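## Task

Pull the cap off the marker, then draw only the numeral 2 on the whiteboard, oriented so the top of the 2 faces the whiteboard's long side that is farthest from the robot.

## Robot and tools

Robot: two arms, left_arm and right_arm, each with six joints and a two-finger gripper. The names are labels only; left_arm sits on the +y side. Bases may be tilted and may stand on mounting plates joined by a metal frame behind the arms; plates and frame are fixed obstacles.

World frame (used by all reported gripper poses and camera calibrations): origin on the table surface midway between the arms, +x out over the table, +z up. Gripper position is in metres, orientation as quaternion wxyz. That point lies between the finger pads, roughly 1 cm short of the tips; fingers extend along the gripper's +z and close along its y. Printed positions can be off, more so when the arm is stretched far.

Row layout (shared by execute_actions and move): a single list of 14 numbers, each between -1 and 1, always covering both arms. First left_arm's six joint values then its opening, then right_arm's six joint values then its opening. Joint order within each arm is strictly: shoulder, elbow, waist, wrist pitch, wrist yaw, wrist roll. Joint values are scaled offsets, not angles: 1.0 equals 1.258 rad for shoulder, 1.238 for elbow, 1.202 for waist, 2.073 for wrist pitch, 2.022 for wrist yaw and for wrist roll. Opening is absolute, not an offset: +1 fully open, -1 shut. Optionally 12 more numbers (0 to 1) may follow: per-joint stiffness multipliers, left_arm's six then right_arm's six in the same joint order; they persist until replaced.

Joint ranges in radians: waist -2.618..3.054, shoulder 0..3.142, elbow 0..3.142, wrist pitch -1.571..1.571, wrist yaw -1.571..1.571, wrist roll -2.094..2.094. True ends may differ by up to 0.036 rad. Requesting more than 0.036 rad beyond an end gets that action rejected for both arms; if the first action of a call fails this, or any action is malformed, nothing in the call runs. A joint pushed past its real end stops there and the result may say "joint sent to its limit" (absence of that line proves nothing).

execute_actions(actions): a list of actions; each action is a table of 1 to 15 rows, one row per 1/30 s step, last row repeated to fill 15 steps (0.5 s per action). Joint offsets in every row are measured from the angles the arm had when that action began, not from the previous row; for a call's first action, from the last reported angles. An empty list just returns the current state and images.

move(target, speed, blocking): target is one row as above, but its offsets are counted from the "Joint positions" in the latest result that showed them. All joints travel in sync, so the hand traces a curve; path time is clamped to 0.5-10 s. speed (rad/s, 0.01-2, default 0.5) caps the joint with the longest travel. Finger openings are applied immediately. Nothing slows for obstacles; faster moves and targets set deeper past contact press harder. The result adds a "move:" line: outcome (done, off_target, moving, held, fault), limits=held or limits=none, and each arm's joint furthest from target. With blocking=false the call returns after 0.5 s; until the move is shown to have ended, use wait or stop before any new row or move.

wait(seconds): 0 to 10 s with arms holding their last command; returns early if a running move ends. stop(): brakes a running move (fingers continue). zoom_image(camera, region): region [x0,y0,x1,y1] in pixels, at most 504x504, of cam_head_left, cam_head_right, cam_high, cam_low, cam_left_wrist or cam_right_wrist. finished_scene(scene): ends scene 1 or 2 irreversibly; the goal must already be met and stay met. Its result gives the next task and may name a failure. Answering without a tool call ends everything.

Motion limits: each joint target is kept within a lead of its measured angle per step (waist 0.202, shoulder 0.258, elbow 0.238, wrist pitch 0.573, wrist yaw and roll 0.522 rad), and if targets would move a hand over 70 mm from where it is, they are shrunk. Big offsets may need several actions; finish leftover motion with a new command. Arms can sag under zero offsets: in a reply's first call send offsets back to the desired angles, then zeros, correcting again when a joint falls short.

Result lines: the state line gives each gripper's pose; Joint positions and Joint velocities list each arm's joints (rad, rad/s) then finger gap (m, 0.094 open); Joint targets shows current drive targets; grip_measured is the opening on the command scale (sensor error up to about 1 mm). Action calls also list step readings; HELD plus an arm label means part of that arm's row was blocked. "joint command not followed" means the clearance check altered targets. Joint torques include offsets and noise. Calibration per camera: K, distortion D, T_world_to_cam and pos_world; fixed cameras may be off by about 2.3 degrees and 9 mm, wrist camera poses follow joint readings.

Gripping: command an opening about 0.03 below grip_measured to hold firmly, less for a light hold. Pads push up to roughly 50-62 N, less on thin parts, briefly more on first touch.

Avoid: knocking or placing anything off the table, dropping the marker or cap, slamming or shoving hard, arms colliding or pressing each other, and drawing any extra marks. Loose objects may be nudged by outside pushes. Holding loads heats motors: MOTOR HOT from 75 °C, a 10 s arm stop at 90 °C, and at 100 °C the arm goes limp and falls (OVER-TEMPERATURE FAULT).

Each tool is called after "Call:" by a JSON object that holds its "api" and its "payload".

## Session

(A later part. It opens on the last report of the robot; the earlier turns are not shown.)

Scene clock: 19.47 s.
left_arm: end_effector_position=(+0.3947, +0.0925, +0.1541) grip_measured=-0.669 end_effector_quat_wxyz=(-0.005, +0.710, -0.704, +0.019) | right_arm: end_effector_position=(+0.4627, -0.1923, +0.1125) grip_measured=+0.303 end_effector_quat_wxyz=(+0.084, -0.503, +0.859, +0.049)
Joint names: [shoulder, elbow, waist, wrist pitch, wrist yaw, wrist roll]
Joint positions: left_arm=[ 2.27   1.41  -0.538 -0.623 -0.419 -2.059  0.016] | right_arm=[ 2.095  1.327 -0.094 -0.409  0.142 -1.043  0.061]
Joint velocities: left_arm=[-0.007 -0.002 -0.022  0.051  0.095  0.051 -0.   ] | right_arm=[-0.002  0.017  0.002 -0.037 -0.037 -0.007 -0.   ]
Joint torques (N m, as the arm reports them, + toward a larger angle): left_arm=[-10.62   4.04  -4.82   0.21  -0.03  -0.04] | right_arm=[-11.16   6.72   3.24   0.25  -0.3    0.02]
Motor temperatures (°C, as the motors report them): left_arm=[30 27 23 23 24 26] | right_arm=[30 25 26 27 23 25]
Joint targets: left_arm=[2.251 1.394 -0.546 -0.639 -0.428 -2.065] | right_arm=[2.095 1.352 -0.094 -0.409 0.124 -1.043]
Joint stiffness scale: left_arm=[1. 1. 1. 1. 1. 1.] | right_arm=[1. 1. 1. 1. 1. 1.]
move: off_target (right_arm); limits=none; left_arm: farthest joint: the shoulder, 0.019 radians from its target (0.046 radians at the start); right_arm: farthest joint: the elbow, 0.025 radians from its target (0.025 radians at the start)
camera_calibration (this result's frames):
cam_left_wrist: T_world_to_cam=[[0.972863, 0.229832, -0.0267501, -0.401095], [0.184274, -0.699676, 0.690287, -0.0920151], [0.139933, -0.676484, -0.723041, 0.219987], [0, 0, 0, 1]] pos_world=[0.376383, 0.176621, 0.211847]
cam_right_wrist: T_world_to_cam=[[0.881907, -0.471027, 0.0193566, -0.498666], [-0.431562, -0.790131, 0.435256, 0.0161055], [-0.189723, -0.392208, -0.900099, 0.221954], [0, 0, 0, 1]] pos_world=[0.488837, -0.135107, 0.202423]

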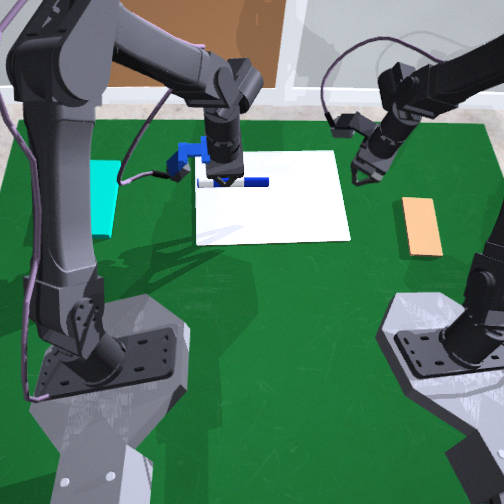

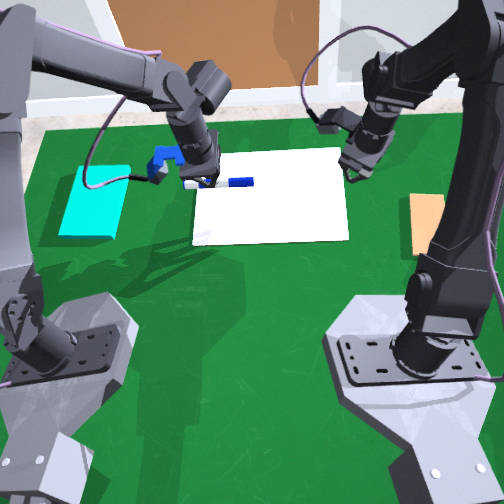

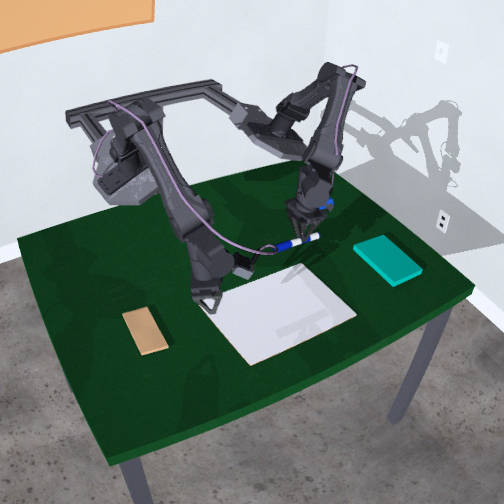

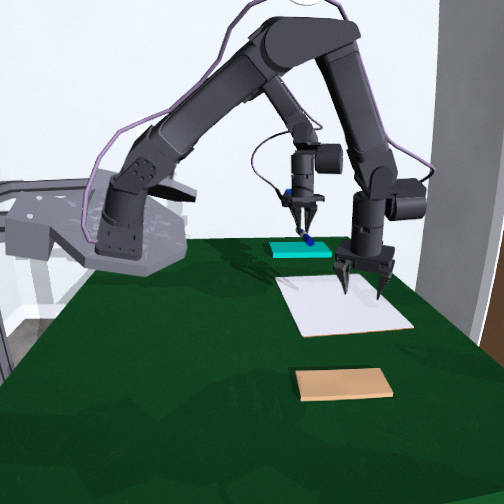

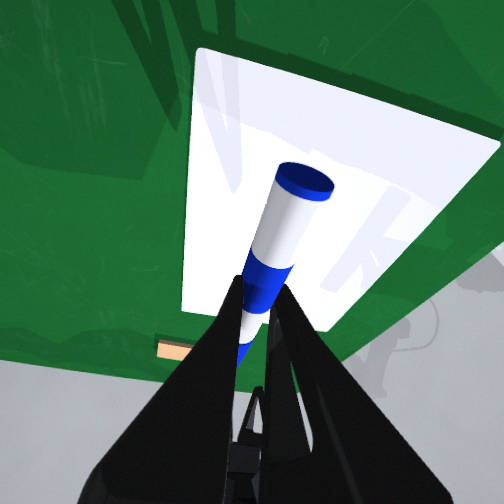

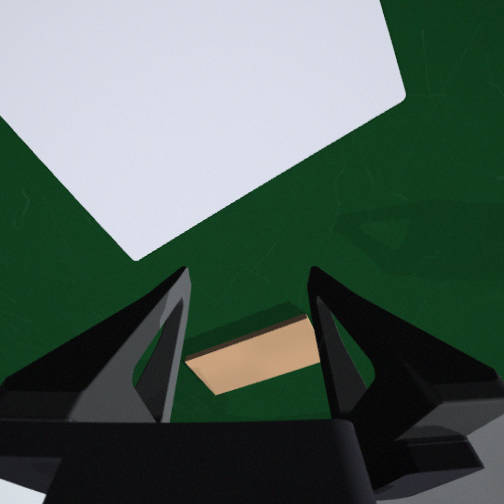

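Call:
{"api": "move", "payload": {"target": [-0.01,-0.012,-0.004,-0.005,-0.003,0,-0.72,-0.06,0.047,0.12,-0.111,-0.022,1,0.3], "speed": 1.5}}

Call:
{"api": "move", "payload": {"target": [0,-0.012,0,0,0,0,-0.72,0,0.025,0.27,0,-0.01,0.525,0.3], "speed": 1.0}}

Scene clock: 22.70 s.
left_arm: end_effector_position=(+0.3947, +0.0925, +0.1541) grip_measured=-0.669 end_effector_quat_wxyz=(-0.005, +0.710, -0.704, +0.019) | right_arm: end_effector_position=(+0.4246, -0.1402, +0.1476) grip_measured=+0.303 end_effector_quat_wxyz=(-0.072, +0.387, +0.914, +0.098)
Joint names: [shoulder, elbow, waist, wrist pitch, wrist yaw, wrist roll]
Joint positions: left_arm=[ 2.27   1.41  -0.538 -0.623 -0.419 -2.059  0.016] | right_arm=[ 2.057  1.354  0.034 -0.633  0.101  0.973  0.061]
Joint velocities: left_arm=[ 0.012 -0.002 -0.007 -0.095  0.007  0.066 -0.001] | right_arm=[ 0.012 -0.012 -0.017 -0.095  0.007  0.022  0.001]
Joint torques (N m, as the arm reports them, + toward a larger angle): left_arm=[-10.16   4.14  -4.52   0.27   0.01   0.05] | right_arm=[-13.89   7.44   5.     0.    -0.17   0.1 ]
Motor temperatures (°C, as the motors report them): left_arm=[30 27 23 23 24 26] | right_arm=[31 25 26 27 23 25]
Joint targets: left_arm=[2.257 1.395 -0.543 -0.633 -0.425 -2.059] | right_arm=[2.019 1.385 0.050 -0.639 0.098 0.979]
Joint stiffness scale: left_arm=[1. 1. 1. 1. 1. 1.] | right_arm=[1. 1. 1. 1. 1. 1.]
move: off_target (right_arm); limits=none; left_arm: farthest joint: the elbow, 0.015 radians from its target (0.015 radians at the start); right_arm: farthest joint: the shoulder, 0.038 radians from its target (0.075 radians at the start)
camera_calibration (this result's frames):
cam_left_wrist: T_world_to_cam=[[0.972775, 0.230202, -0.0267604, -0.401093], [0.184545, -0.699597, 0.690295, -0.0921309], [0.140186, -0.67644, -0.723033, 0.219882], [0, 0, 0, 1]] pos_world=[0.376351, 0.176615, 0.211846]
cam_right_wrist: T_world_to_cam=[[-0.703443, -0.70138, -0.115042, 0.219503], [-0.526027, 0.404902, 0.747897, 0.187091], [-0.477979, 0.586618, -0.65377, 0.490028], [0, 0, 0, 1]] pos_world=[0.487046, -0.209258, 0.205693]

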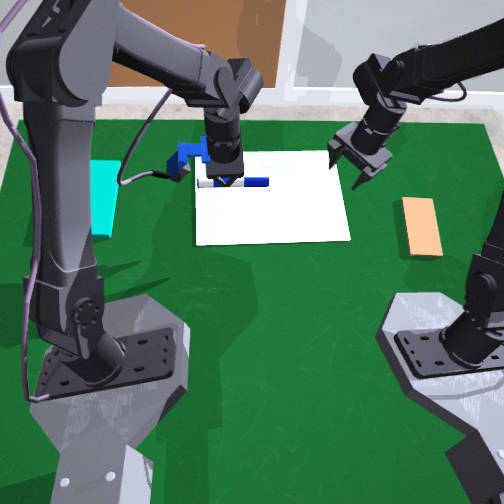

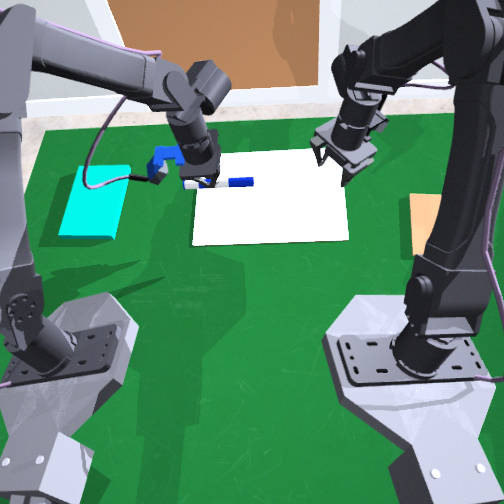

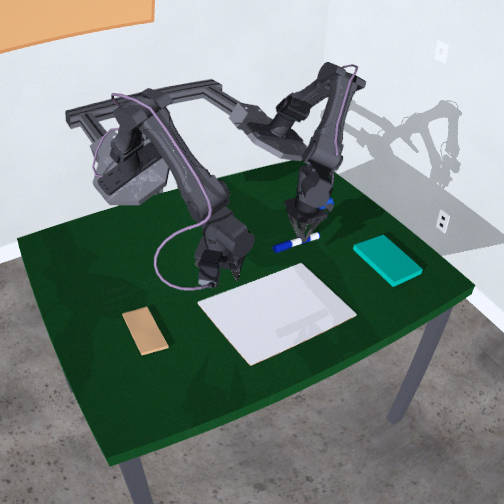

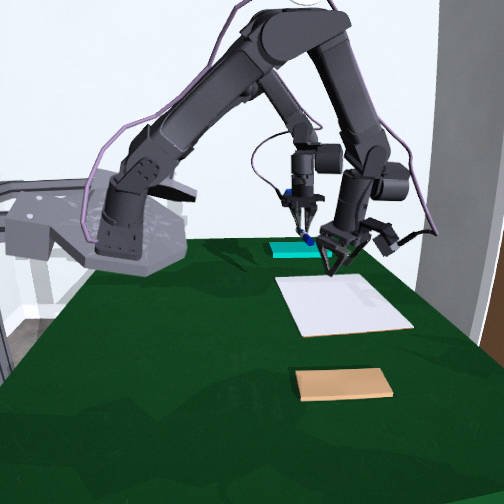

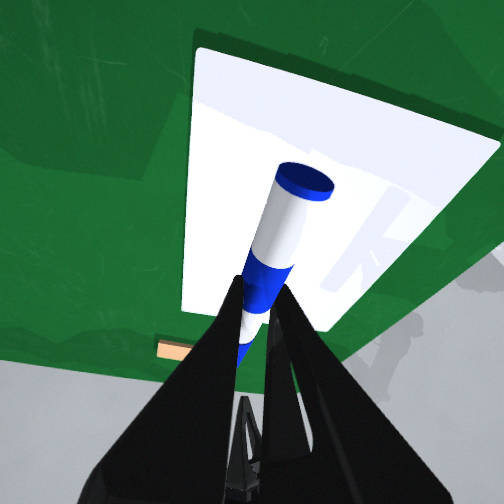

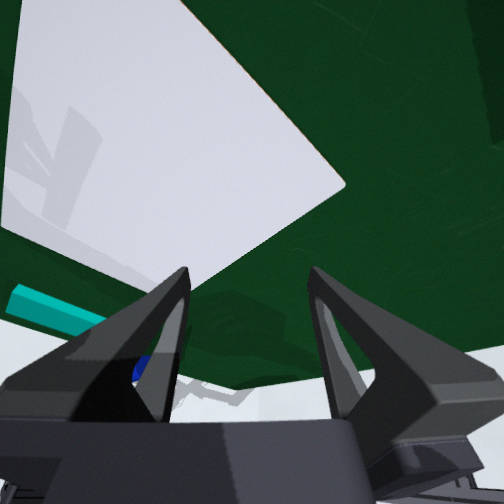

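Scene clock: 24.70 s.
left_arm: end_effector_position=(+0.3947, +0.0925, +0.1541) grip_measured=-0.669 end_effector_quat_wxyz=(-0.005, +0.710, -0.704, +0.019) | right_arm: end_effector_position=(+0.3876, -0.0189, +0.1966) grip_measured=+0.303 end_effector_quat_wxyz=(-0.137, +0.691, +0.703, +0.098)
Joint names: [shoulder, elbow, waist, wrist pitch, wrist yaw, wrist roll]
Joint positions: left_arm=[ 2.27   1.41  -0.538 -0.623 -0.419 -2.059  0.016] | right_arm=[ 2.057  1.354  0.345 -0.633  0.081  2.027  0.061]
Joint velocities: left_arm=[-0.017 -0.027 -0.012  0.051  0.037 -0.007 -0.001] | right_arm=[ 0.002  0.007 -0.007 -0.022 -0.007  0.007 -0.   ]
Joint torques (N m, as the arm reports them, + toward a larger angle): left_arm=[-9.27  4.14 -4.15  0.4   0.07  0.03] | right_arm=[-10.2    7.93   5.25   0.23  -0.2    0.11]
Motor temperatures (°C, as the motors report them): left_arm=[30 27 23 23 24 26] | right_arm=[31 25 27 27 23 25]
Joint targets: left_arm=[2.270 1.395 -0.538 -0.623 -0.419 -2.059] | right_arm=[2.057 1.385 0.358 -0.633 0.080 2.035]
Joint stiffness scale: left_arm=[1. 1. 1. 1. 1. 1.] | right_arm=[1. 1. 1. 1. 1. 1.]
move: off_target (right_arm); limits=none; left_arm: farthest joint: the elbow, 0.015 radians from its target (0.015 radians at the start); right_arm: farthest joint: the elbow, 0.031 radians from its target (0.031 radians at the start)
camera_calibration (this result's frames):
cam_left_wrist: T_world_to_cam=[[0.972775, 0.230202, -0.0267604, -0.401093], [0.184545, -0.699597, 0.690295, -0.0921309], [0.140186, -0.67644, -0.723033, 0.219882], [0, 0, 0, 1]] pos_world=[0.376351, 0.176615, 0.211846]
cam_right_wrist: T_world_to_cam=[[-0.996914, -0.0528981, 0.0580031, 0.376189], [0.0187096, 0.557479, 0.82998, -0.142577], [-0.0762399, 0.828504, -0.554769, 0.262653], [0, 0, 0, 1]] pos_world=[0.39772, -0.118226, 0.242228]

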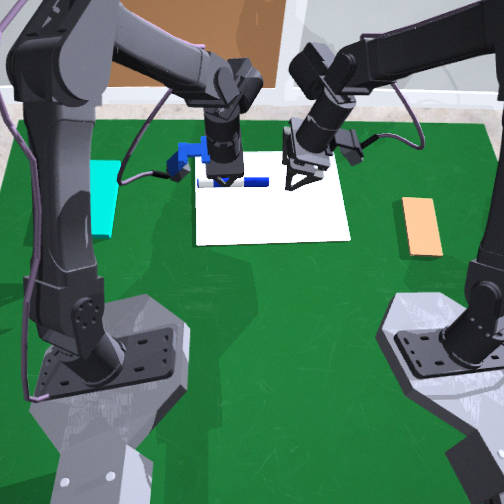

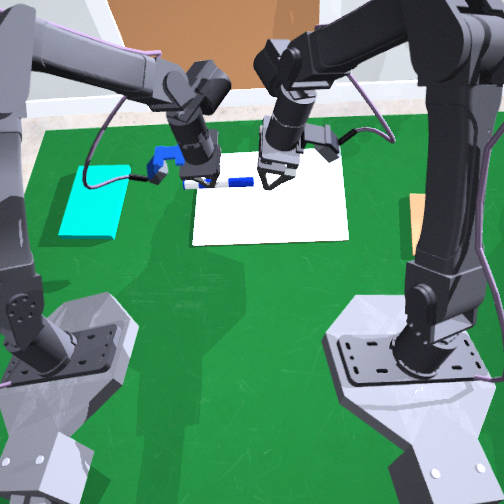

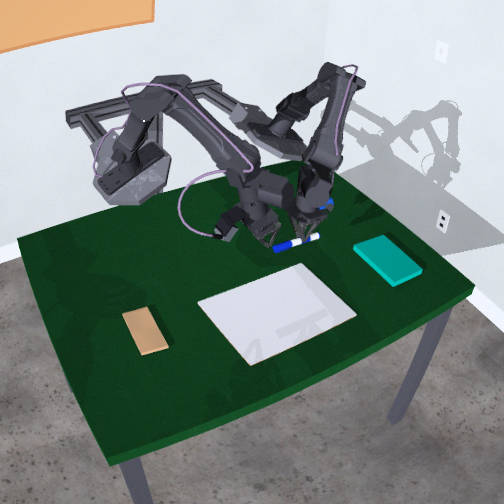

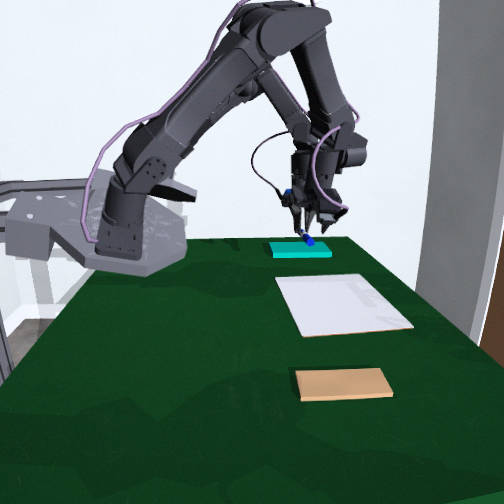

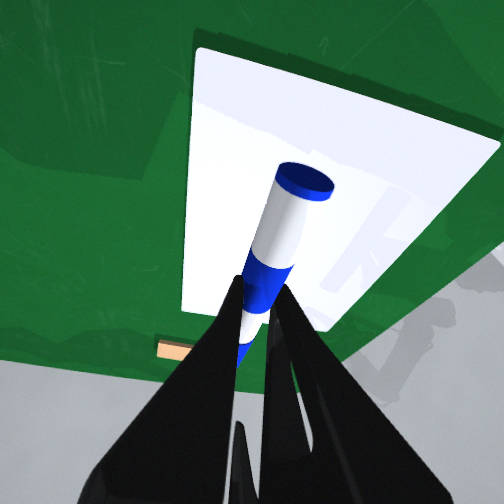

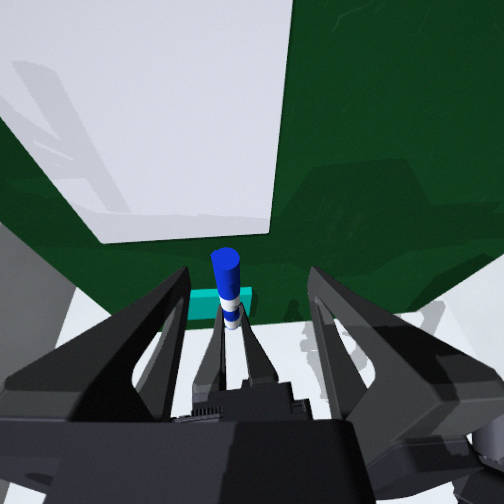

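Call:
{"api": "move", "payload": {"target": [0,-0.012,0,0,0,0,-0.72,-0.01,-0.09,-0.07,0.119,-0.128,-0.047,0.3], "speed": 0.6}}

Scene clock: 26.50 s.
left_arm: end_effector_position=(+0.3947, +0.0925, +0.1541) grip_measured=-0.669 end_effector_quat_wxyz=(-0.005, +0.710, -0.704, +0.019) | right_arm: end_effector_position=(+0.4011, -0.0010, +0.1875) grip_measured=+0.303 end_effector_quat_wxyz=(-0.212, +0.672, +0.680, +0.204)
Joint names: [shoulder, elbow, waist, wrist pitch, wrist yaw, wrist roll]
Joint positions: left_arm=[ 2.27   1.41  -0.538 -0.623 -0.419 -2.059  0.016] | right_arm=[ 2.057  1.254  0.257 -0.39  -0.169  1.939  0.061]
Joint velocities: left_arm=[ 0.017 -0.002  0.007 -0.051  0.022  0.007  0.001] | right_arm=[-0.017  0.007 -0.017  0.037  0.007 -0.037  0.   ]
Joint torques (N m, as the arm reports them, + toward a larger angle): left_arm=[-9.25  4.13 -4.14  0.41  0.08  0.03] | right_arm=[-11.31   4.11   4.26   0.45  -0.43  -0.05]
Motor temperatures (°C, as the motors report them): left_arm=[31 27 23 24 24 26] | right_arm=[31 25 27 27 23 25]
Joint targets: left_arm=[2.270 1.395 -0.538 -0.623 -0.419 -2.059] | right_arm=[2.045 1.243 0.261 -0.386 -0.178 1.932]
Joint stiffness scale: left_arm=[1. 1. 1. 1. 1. 1.] | right_arm=[1. 1. 1. 1. 1. 1.]
move: done; limits=none; left_arm: farthest joint: the elbow, 0.015 radians from its target (0.015 radians at the start); right_arm: farthest joint: the shoulder, 0.013 radians from its target (0.013 radians at the start)
camera_calibration (this result's frames):
cam_left_wrist: T_world_to_cam=[[0.972775, 0.230202, -0.0267604, -0.401093], [0.184545, -0.699597, 0.690295, -0.0921309], [0.140186, -0.67644, -0.723033, 0.219882], [0, 0, 0, 1]] pos_world=[0.376351, 0.176615, 0.211846]
cam_right_wrist: T_world_to_cam=[[-0.999081, -0.0425185, 0.00549595, 0.401787], [-0.00851139, 0.322352, 0.946582, -0.156388], [-0.0420189, 0.945664, -0.322418, 0.186539], [0, 0, 0, 1]] pos_world=[0.407925, -0.108908, 0.205969]

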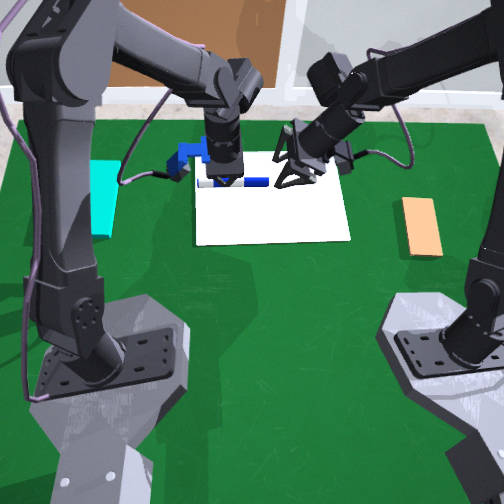

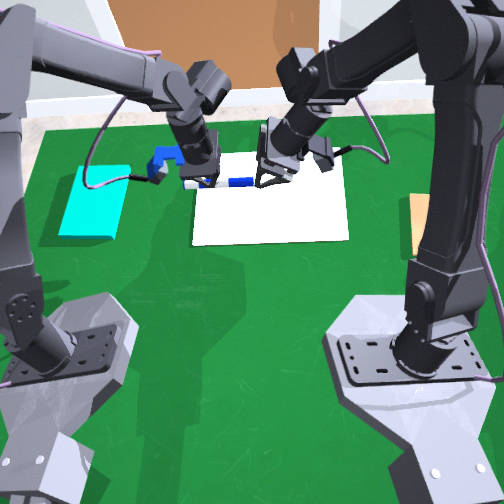

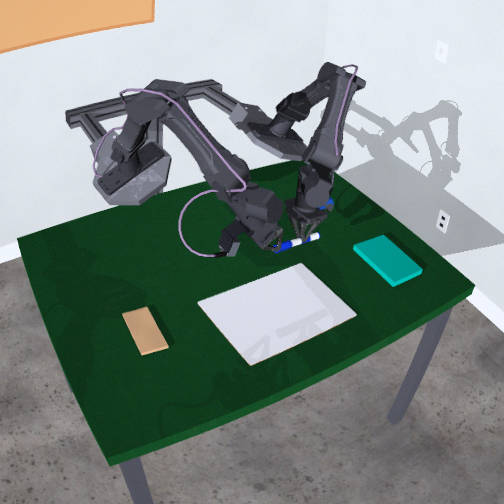

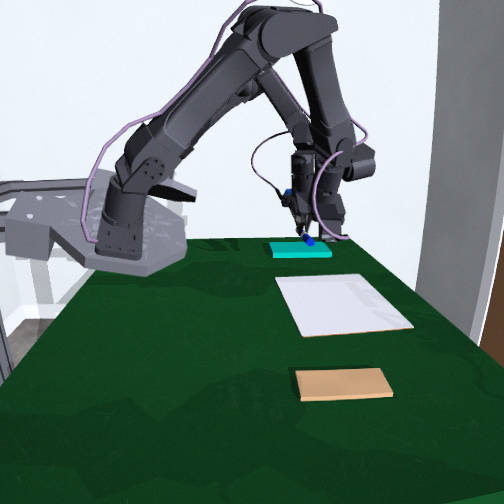

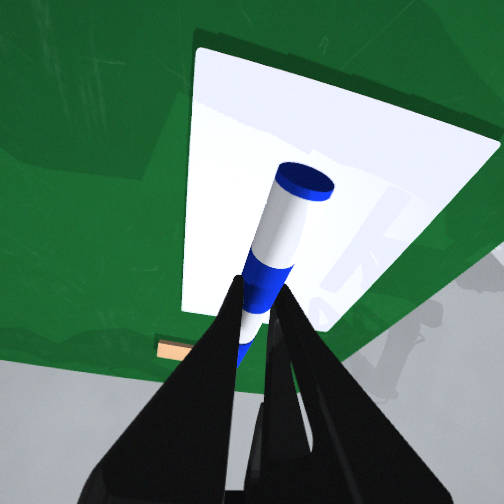

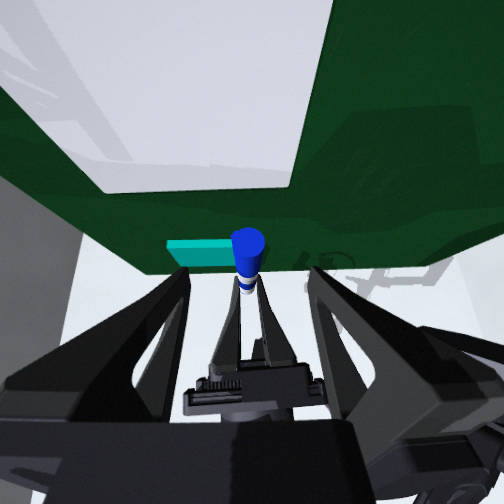

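Call:
{"api": "move", "payload": {"target": [0,-0.012,0,0,0,0,-0.72,0.09,-0.02,0,0.067,0,0,0.3], "speed": 0.3}}

Call:
{"api": "zoom_image", "payload": {"camera": "cam_head_left", "region": [170,100,370,230]}}

Call:
{"api": "zoom_image", "payload": {"camera": "cam_low", "region": [250,150,400,280]}}

Scene clock: 27.90 s.
left_arm: end_effector_position=(+0.3947, +0.0925, +0.1541) grip_measured=-0.669 end_effector_quat_wxyz=(-0.005, +0.710, -0.704, +0.019) | right_arm: end_effector_position=(+0.3973, +0.0141, +0.1503) grip_measured=+0.303 end_effector_quat_wxyz=(-0.210, +0.672, +0.679, +0.209)
Joint names: [shoulder, elbow, waist, wrist pitch, wrist yaw, wrist roll]
Joint positions: left_arm=[ 2.27   1.41  -0.538 -0.623 -0.419 -2.059  0.016] | right_arm=[ 2.167  1.24   0.257 -0.256 -0.169  1.939  0.061]
Joint velocities: left_arm=[-0.002  0.007  0.002 -0.066 -0.022  0.007 -0.001] | right_arm=[-0.007 -0.027  0.002  0.007 -0.037  0.037 -0.001]
Joint torques (N m, as the arm reports them, + toward a larger angle): left_arm=[-9.28  4.14 -4.16  0.41  0.07  0.03] | right_arm=[-10.21   3.79   4.14   0.44  -0.31   0.02]
Motor temperatures (°C, as the motors report them): left_arm=[31 27 23 24 24 26] | right_arm=[31 25 27 27 23 25]
Joint targets: left_arm=[2.270 1.395 -0.538 -0.623 -0.419 -2.059] | right_arm=[2.170 1.230 0.257 -0.251 -0.169 1.939]
Joint stiffness scale: left_arm=[1. 1. 1. 1. 1. 1.] | right_arm=[1. 1. 1. 1. 1. 1.]
move: done; limits=none; left_arm: farthest joint: the elbow, 0.015 radians from its target (0.015 radians at the start); right_arm: farthest joint: the elbow, 0.011 radians from its target (0.025 radians at the start)
camera_calibration (this result's frames):
cam_left_wrist: T_world_to_cam=[[0.972775, 0.230202, -0.0267604, -0.401093], [0.184545, -0.699597, 0.690295, -0.0921309], [0.140186, -0.67644, -0.723033, 0.219882], [0, 0, 0, 1]] pos_world=[0.376351, 0.176615, 0.211846]
cam_right_wrist: T_world_to_cam=[[-0.999251, -0.0385374, -0.00363209, 0.400218], [-0.0157241, 0.318384, 0.947832, -0.123351], [-0.0353705, 0.947178, -0.318751, 0.156898], [0, 0, 0, 1]] pos_world=[0.403528, -0.093914, 0.168381]

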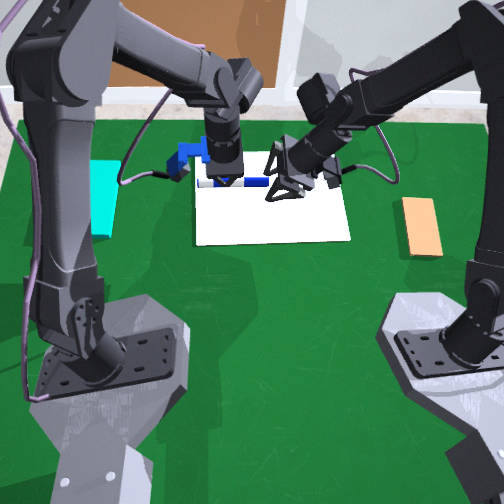

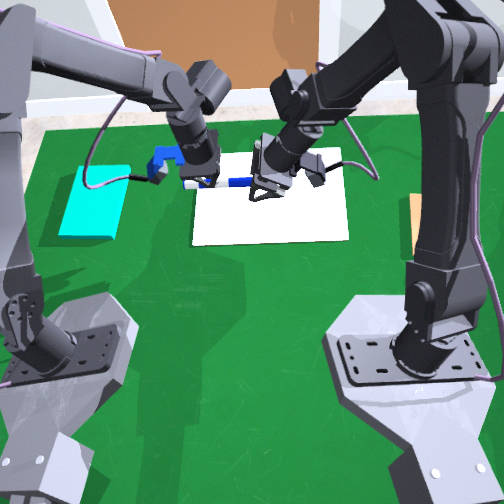

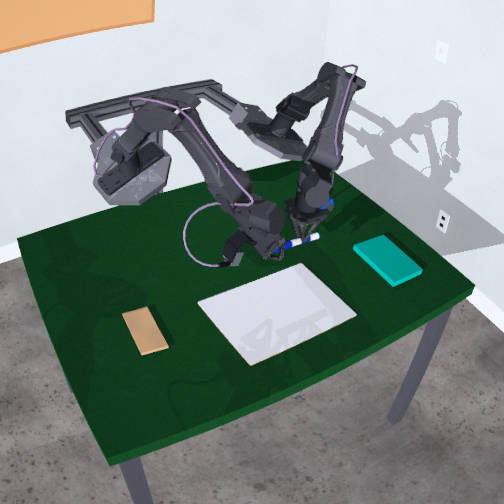

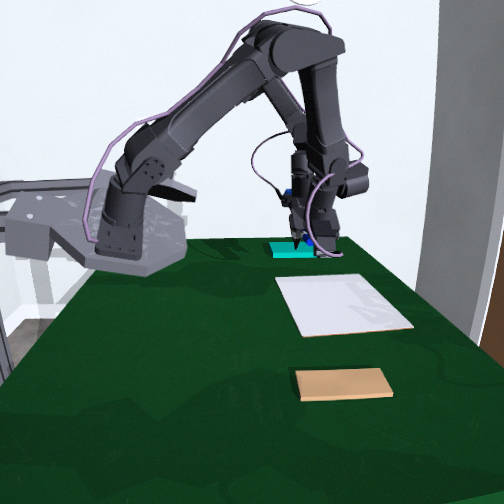

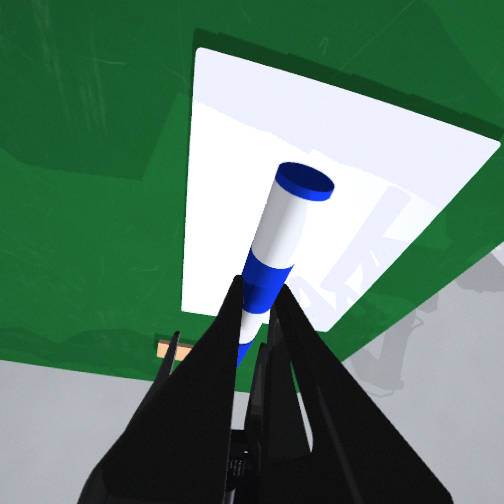

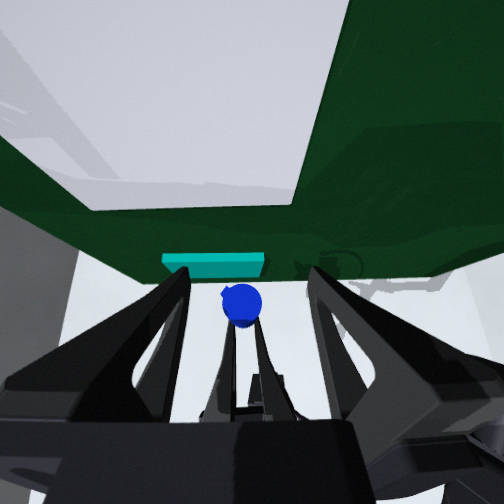

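Region (170, 100, 370, 230) of cam_head_left's 504x504 image, scaled by 2.520, with more detail than that image has; it fills the top 328 rows of this view, and the rest is white.

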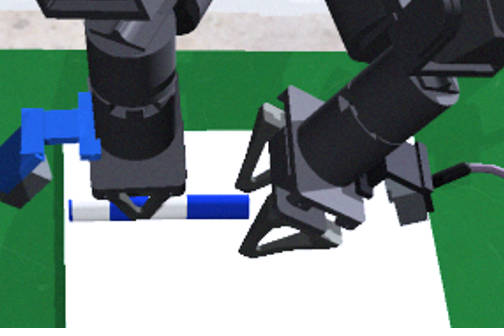

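Region (250, 150, 400, 280) of cam_low's 504x504 image, scaled by 3.360, with more detail than that image has; it fills the top 437 rows of this view, and the rest is white.

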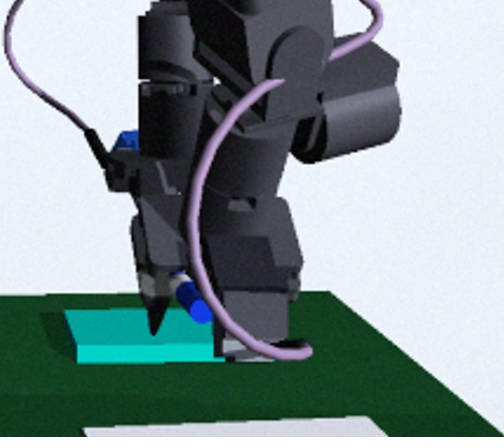

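Call:
{"api": "move", "payload": {"target": [0,-0.012,0,0,0,0,-0.72,0.03,0.012,0.055,0.005,0,0.02,0.3], "speed": 0.2}}

Call:
{"api": "zoom_image", "payload": {"camera": "cam_head_left", "region": [170,100,370,230]}}

Scene clock: 29.20 s.
left_arm: end_effector_position=(+0.3947, +0.0925, +0.1541) grip_measured=-0.669 end_effector_quat_wxyz=(-0.005, +0.710, -0.704, +0.019) | right_arm: end_effector_position=(+0.3793, +0.0350, +0.1479) grip_measured=+0.303 end_effector_quat_wxyz=(-0.223, +0.664, +0.686, +0.199)
Joint names: [shoulder, elbow, waist, wrist pitch, wrist yaw, wrist roll]
Joint positions: left_arm=[ 2.27   1.41  -0.538 -0.623 -0.419 -2.059  0.016] | right_arm=[ 2.2    1.24   0.309 -0.248 -0.169  1.971  0.061]
Joint velocities: left_arm=[ 0.017 -0.007 -0.022 -0.051 -0.022  0.022  0.   ] | right_arm=[-0.022 -0.007 -0.027 -0.095  0.081  0.022  0.001]
Joint torques (N m, as the arm reports them, + toward a larger angle): left_arm=[-9.35  4.16 -4.16  0.4   0.07  0.04] | right_arm=[-10.08   5.72   5.61   0.46  -0.3    0.1 ]
Motor temperatures (°C, as the motors report them): left_arm=[31 27 23 24 24 26] | right_arm=[31 25 27 27 23 25]
Joint targets: left_arm=[2.270 1.395 -0.538 -0.623 -0.419 -2.059] | right_arm=[2.205 1.255 0.324 -0.245 -0.169 1.979]
Joint stiffness scale: left_arm=[1. 1. 1. 1. 1. 1.] | right_arm=[1. 1. 1. 1. 1. 1.]
move: done; limits=none; left_arm: farthest joint: the elbow, 0.015 radians from its target (0.015 radians at the start); right_arm: farthest joint: the elbow, 0.015 radians from its target (0.015 radians at the start)
camera_calibration (this result's frames):
cam_left_wrist: T_world_to_cam=[[0.972775, 0.230202, -0.0267604, -0.401093], [0.184545, -0.699597, 0.690295, -0.0921309], [0.140186, -0.67644, -0.723033, 0.219882], [0, 0, 0, 1]] pos_world=[0.376351, 0.176615, 0.211846]
cam_right_wrist: T_world_to_cam=[[-0.997448, -0.0683027, 0.0207813, 0.379839], [-0.00168934, 0.313577, 0.949561, -0.133403], [-0.0713741, 0.947103, -0.312892, 0.148523], [0, 0, 0, 1]] pos_world=[0.389245, -0.0728902, 0.165252]

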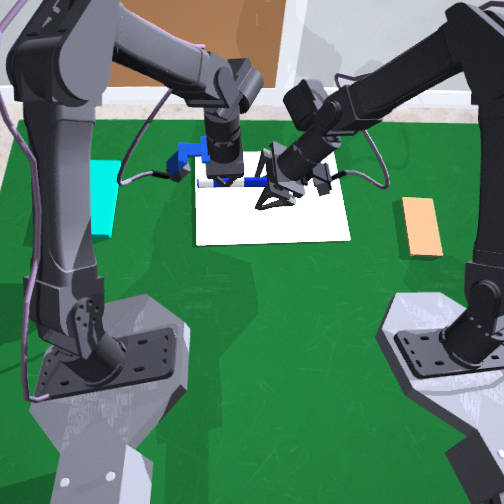

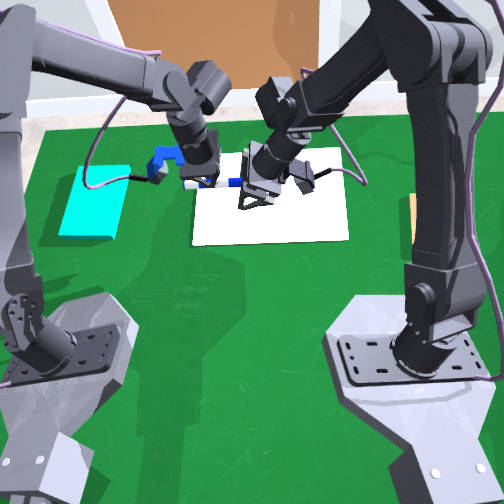

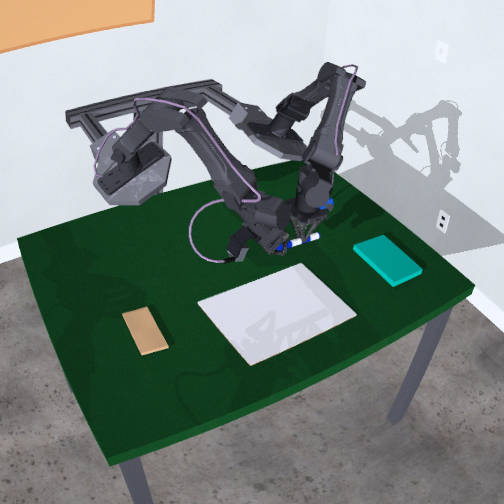

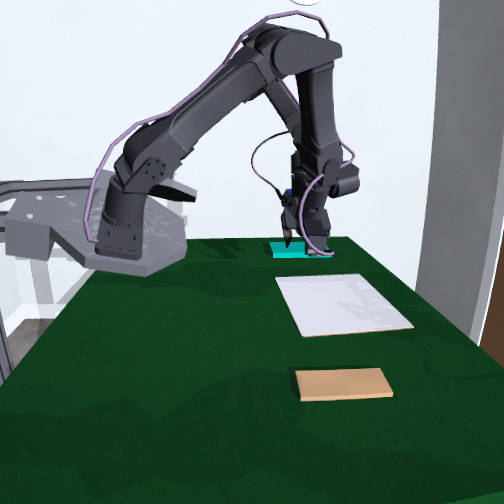

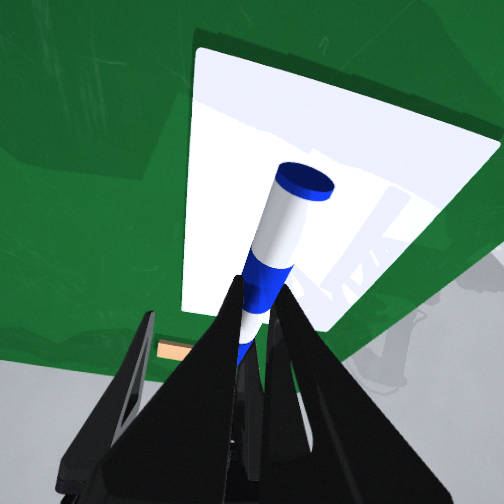

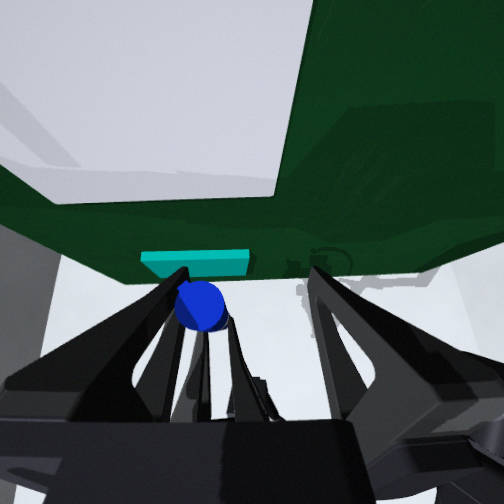

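Region (170, 100, 370, 230) of cam_head_left's 504x504 image, scaled by 2.520, with more detail than that image has; it fills the top 328 rows of this view, and the rest is white.

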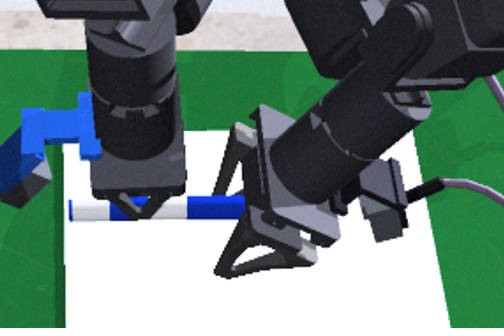

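Call:
{"api": "move", "payload": {"target": [0,-0.012,0,0,0,0,-0.72,0.022,0.065,-0.015,-0.014,0,0,0.3], "speed": 0.2}}

Scene clock: 30.40 s.
left_arm: end_effector_position=(+0.3947, +0.0925, +0.1541) grip_measured=-0.669 end_effector_quat_wxyz=(-0.005, +0.710, -0.704, +0.019) | right_arm: end_effector_position=(+0.3974, +0.0327, +0.1478) grip_measured=+0.303 end_effector_quat_wxyz=(-0.217, +0.671, +0.678, +0.206)
Joint names: [shoulder, elbow, waist, wrist pitch, wrist yaw, wrist roll]
Joint positions: left_arm=[ 2.27   1.41  -0.538 -0.623 -0.419 -2.059  0.016] | right_arm=[ 2.217  1.293  0.289 -0.264 -0.169  1.972  0.061]
Joint velocities: left_arm=[-0.007  0.007 -0.012 -0.066  0.066  0.051  0.   ] | right_arm=[-0.007 -0.002 -0.012  0.022 -0.081  0.037 -0.001]
Joint torques (N m, as the arm reports them, + toward a larger angle): left_arm=[-9.24  4.15 -4.14  0.41  0.07  0.02] | right_arm=[-9.84  6.95  4.46  0.32 -0.31  0.  ]
Motor temperatures (°C, as the motors report them): left_arm=[31 27 23 24 24 26] | right_arm=[31 25 27 27 23 25]
Joint targets: left_arm=[2.270 1.395 -0.538 -0.623 -0.419 -2.059] | right_arm=[2.227 1.321 0.291 -0.277 -0.169 1.971]
Joint stiffness scale: left_arm=[1. 1. 1. 1. 1. 1.] | right_arm=[1. 1. 1. 1. 1. 1.]
move: off_target (right_arm); limits=none; left_arm: farthest joint: the elbow, 0.015 radians from its target (0.015 radians at the start); right_arm: farthest joint: the elbow, 0.027 radians from its target (0.080 radians at the start)
camera_calibration (this result's frames):
cam_left_wrist: T_world_to_cam=[[0.972775, 0.230202, -0.0267604, -0.401093], [0.184545, -0.699597, 0.690295, -0.0921309], [0.140186, -0.67644, -0.723033, 0.219882], [0, 0, 0, 1]] pos_world=[0.376351, 0.176615, 0.211846]
cam_right_wrist: T_world_to_cam=[[-0.999046, -0.0424451, 0.0103187, 0.399006], [-0.0034367, 0.311872, 0.950118, -0.131945], [-0.043546, 0.949176, -0.31172, 0.140622], [0, 0, 0, 1]] pos_world=[0.404295, -0.0753893, 0.165081]

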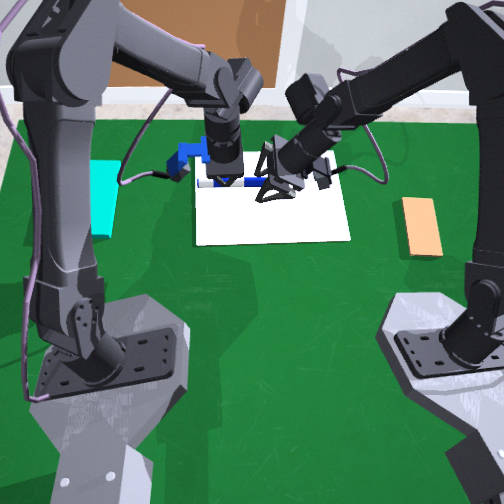

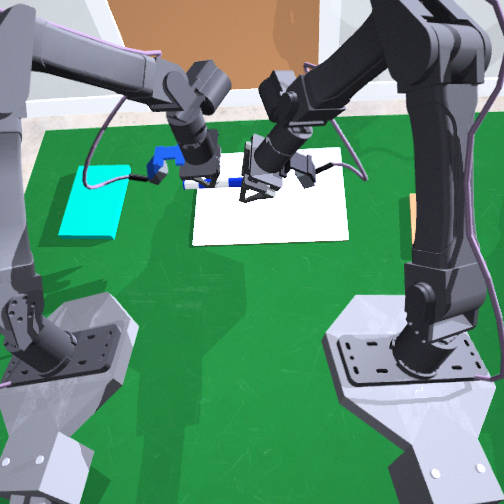

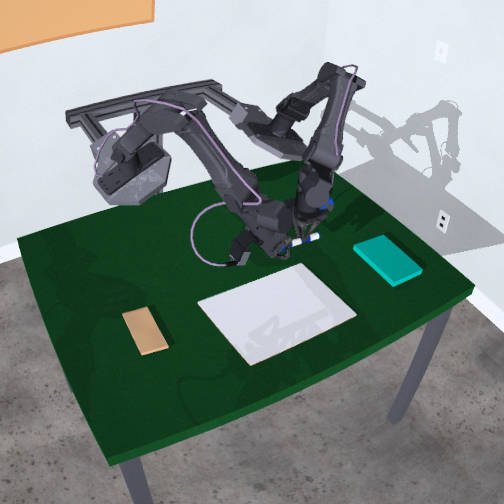

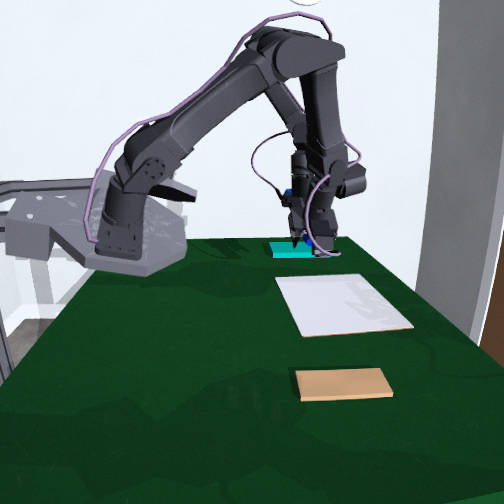

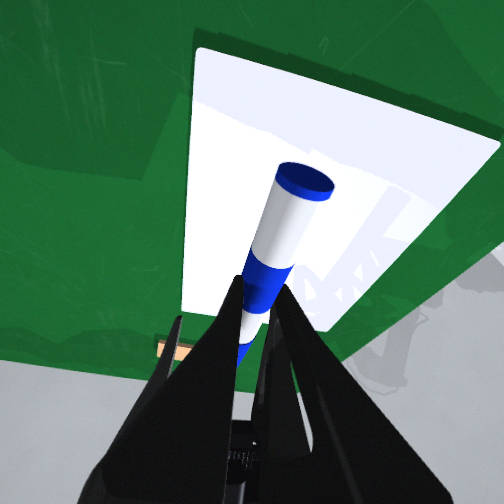

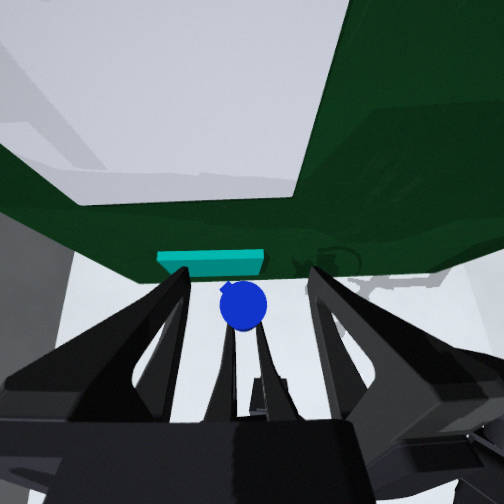

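Call:
{"api": "execute_actions", "payload": {"actions": [[[0,-0.012,0,0,0,0,-0.72,0,0.02,0,0,0,0,-0.7]],[[0,-0.012,0,0,0,0,-0.72,0,0.02,0,0,0,0,-0.7]]]}}

Scene clock: 31.57 s.
left_arm: end_effector_position=(+0.3938, +0.0925, +0.1538) grip_measured=-0.669 end_effector_quat_wxyz=(-0.004, +0.709, -0.705, +0.018) | right_arm: end_effector_position=(+0.3986, +0.0322, +0.1476) grip_measured=-0.637 end_effector_quat_wxyz=(-0.216, +0.672, +0.677, +0.207)
Joint names: [shoulder, elbow, waist, wrist pitch, wrist yaw, wrist roll]
Joint positions: left_arm=[ 2.27   1.409 -0.538 -0.624 -0.417 -2.059  0.016] | right_arm=[ 2.217  1.293  0.288 -0.261 -0.167  1.972  0.017]
Joint velocities: left_arm=[ 0.012 -0.002 -0.012 -0.007  0.007 -0.007 -0.002] | right_arm=[ 0.002  0.022 -0.012 -0.022  0.007  0.066 -0.001]
Joint torques (N m, as the arm reports them, + toward a larger angle): left_arm=[-9.28  4.15 -4.15  0.38  0.07  0.03] | right_arm=[-10.77   6.79   4.29   0.45  -0.32   0.02]
Motor temperatures (°C, as the motors report them): left_arm=[31 27 23 24 24 26] | right_arm=[31 25 27 27 23 25]
Joint targets: left_arm=[2.270 1.394 -0.538 -0.624 -0.417 -2.059] | right_arm=[2.217 1.318 0.288 -0.261 -0.167 1.972]
Joint stiffness scale: left_arm=[1. 1. 1. 1. 1. 1.] | right_arm=[1. 1. 1. 1. 1. 1.]
Step readings (joint positions; steps 1 to 15: 1st action; 16 to 30: 2nd action):
0: left_arm=[2.270 1.410 -0.538 -0.623 -0.419 -2.059] | right_arm=[2.217 1.293 0.289 -0.264 -0.169 1.972]
1: left_arm=[2.270 1.410 -0.538 -0.623 -0.419 -2.059] | right_arm=[2.217 1.293 0.289 -0.264 -0.169 1.972]
2: left_arm=[2.270 1.410 -0.538 -0.623 -0.419 -2.059] | right_arm=[2.217 1.293 0.289 -0.264 -0.169 1.972]
4: left_arm=[2.270 1.410 -0.538 -0.625 -0.418 -2.059] | right_arm=[2.217 1.293 0.289 -0.262 -0.167 1.972]
8: left_arm=[2.270 1.409 -0.538 -0.624 -0.417 -2.059] | right_arm=[2.217 1.293 0.288 -0.261 -0.167 1.972]
15: left_arm=[2.270 1.409 -0.538 -0.624 -0.417 -2.059] | right_arm=[2.217 1.293 0.288 -0.261 -0.167 1.972]
16: left_arm=[2.270 1.409 -0.538 -0.624 -0.417 -2.059] | right_arm=[2.217 1.293 0.288 -0.261 -0.167 1.972]
17: left_arm=[2.270 1.409 -0.538 -0.624 -0.417 -2.059] | right_arm=[2.217 1.293 0.288 -0.261 -0.167 1.972]
19: left_arm=[2.270 1.409 -0.538 -0.624 -0.417 -2.059] | right_arm=[2.217 1.293 0.288 -0.261 -0.167 1.972]
23: left_arm=[2.270 1.409 -0.538 -0.624 -0.417 -2.059] | right_arm=[2.217 1.293 0.288 -0.261 -0.167 1.972]
30: Joint positions above
camera_calibration (this result's frames):
cam_left_wrist: T_world_to_cam=[[0.973131, 0.228315, -0.029802, -0.39971], [0.185275, -0.699608, 0.690089, -0.0920654], [0.136708, -0.677068, -0.723111, 0.221276], [0, 0, 0, 1]] pos_world=[0.375777, 0.176669, 0.211628]
cam_right_wrist: T_world_to_cam=[[-0.999196, -0.0394039, 0.00739449, 0.400583], [-0.00528863, 0.312373, 0.949945, -0.130805], [-0.0397414, 0.949142, -0.31233, 0.139644], [0, 0, 0, 1]] pos_world=[0.405119, -0.0758975, 0.164911]

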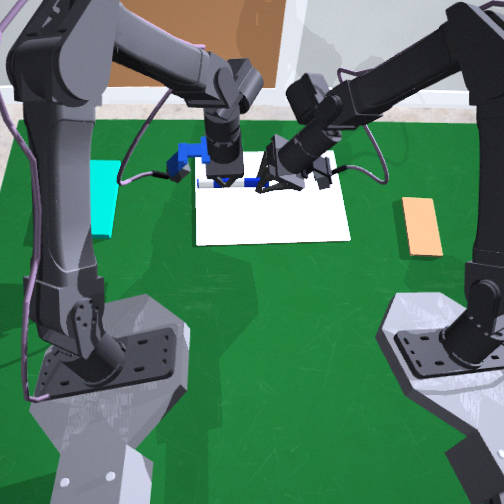

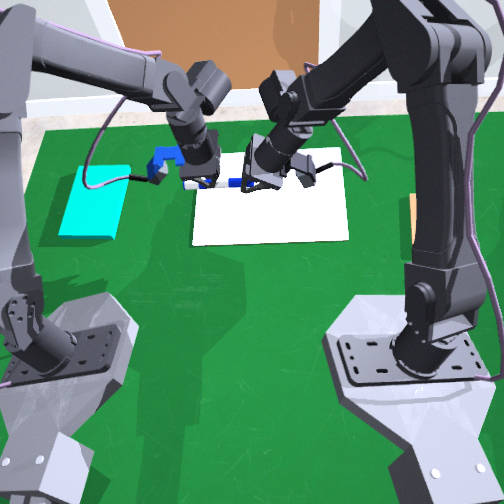

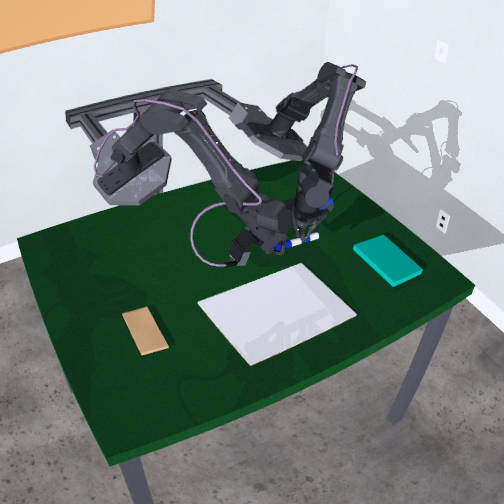

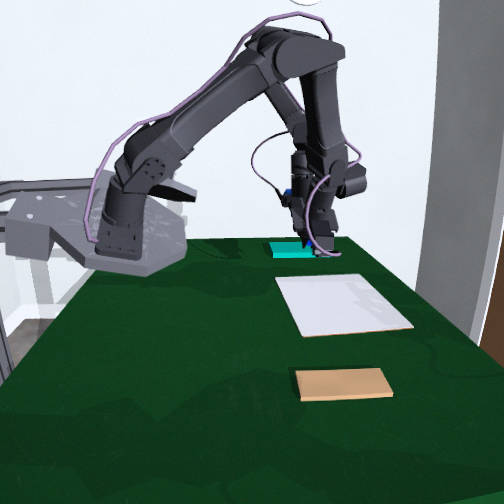

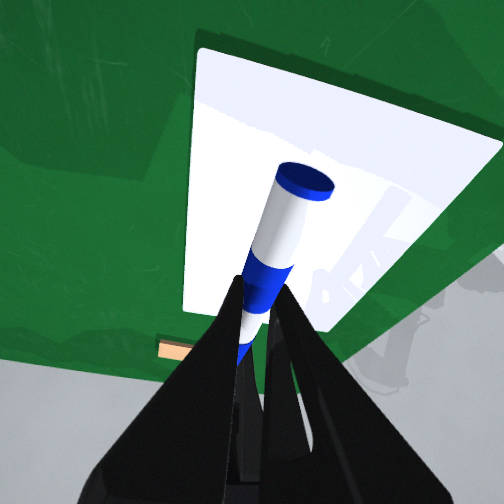

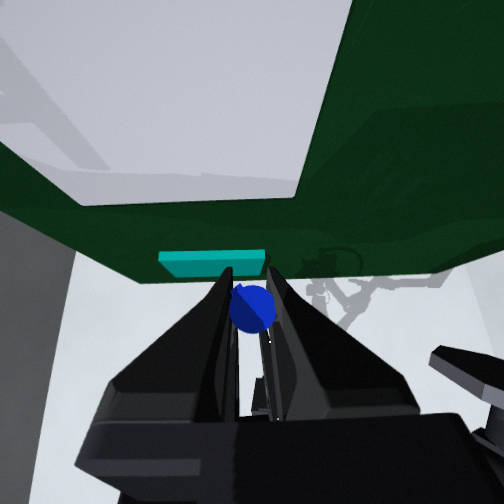

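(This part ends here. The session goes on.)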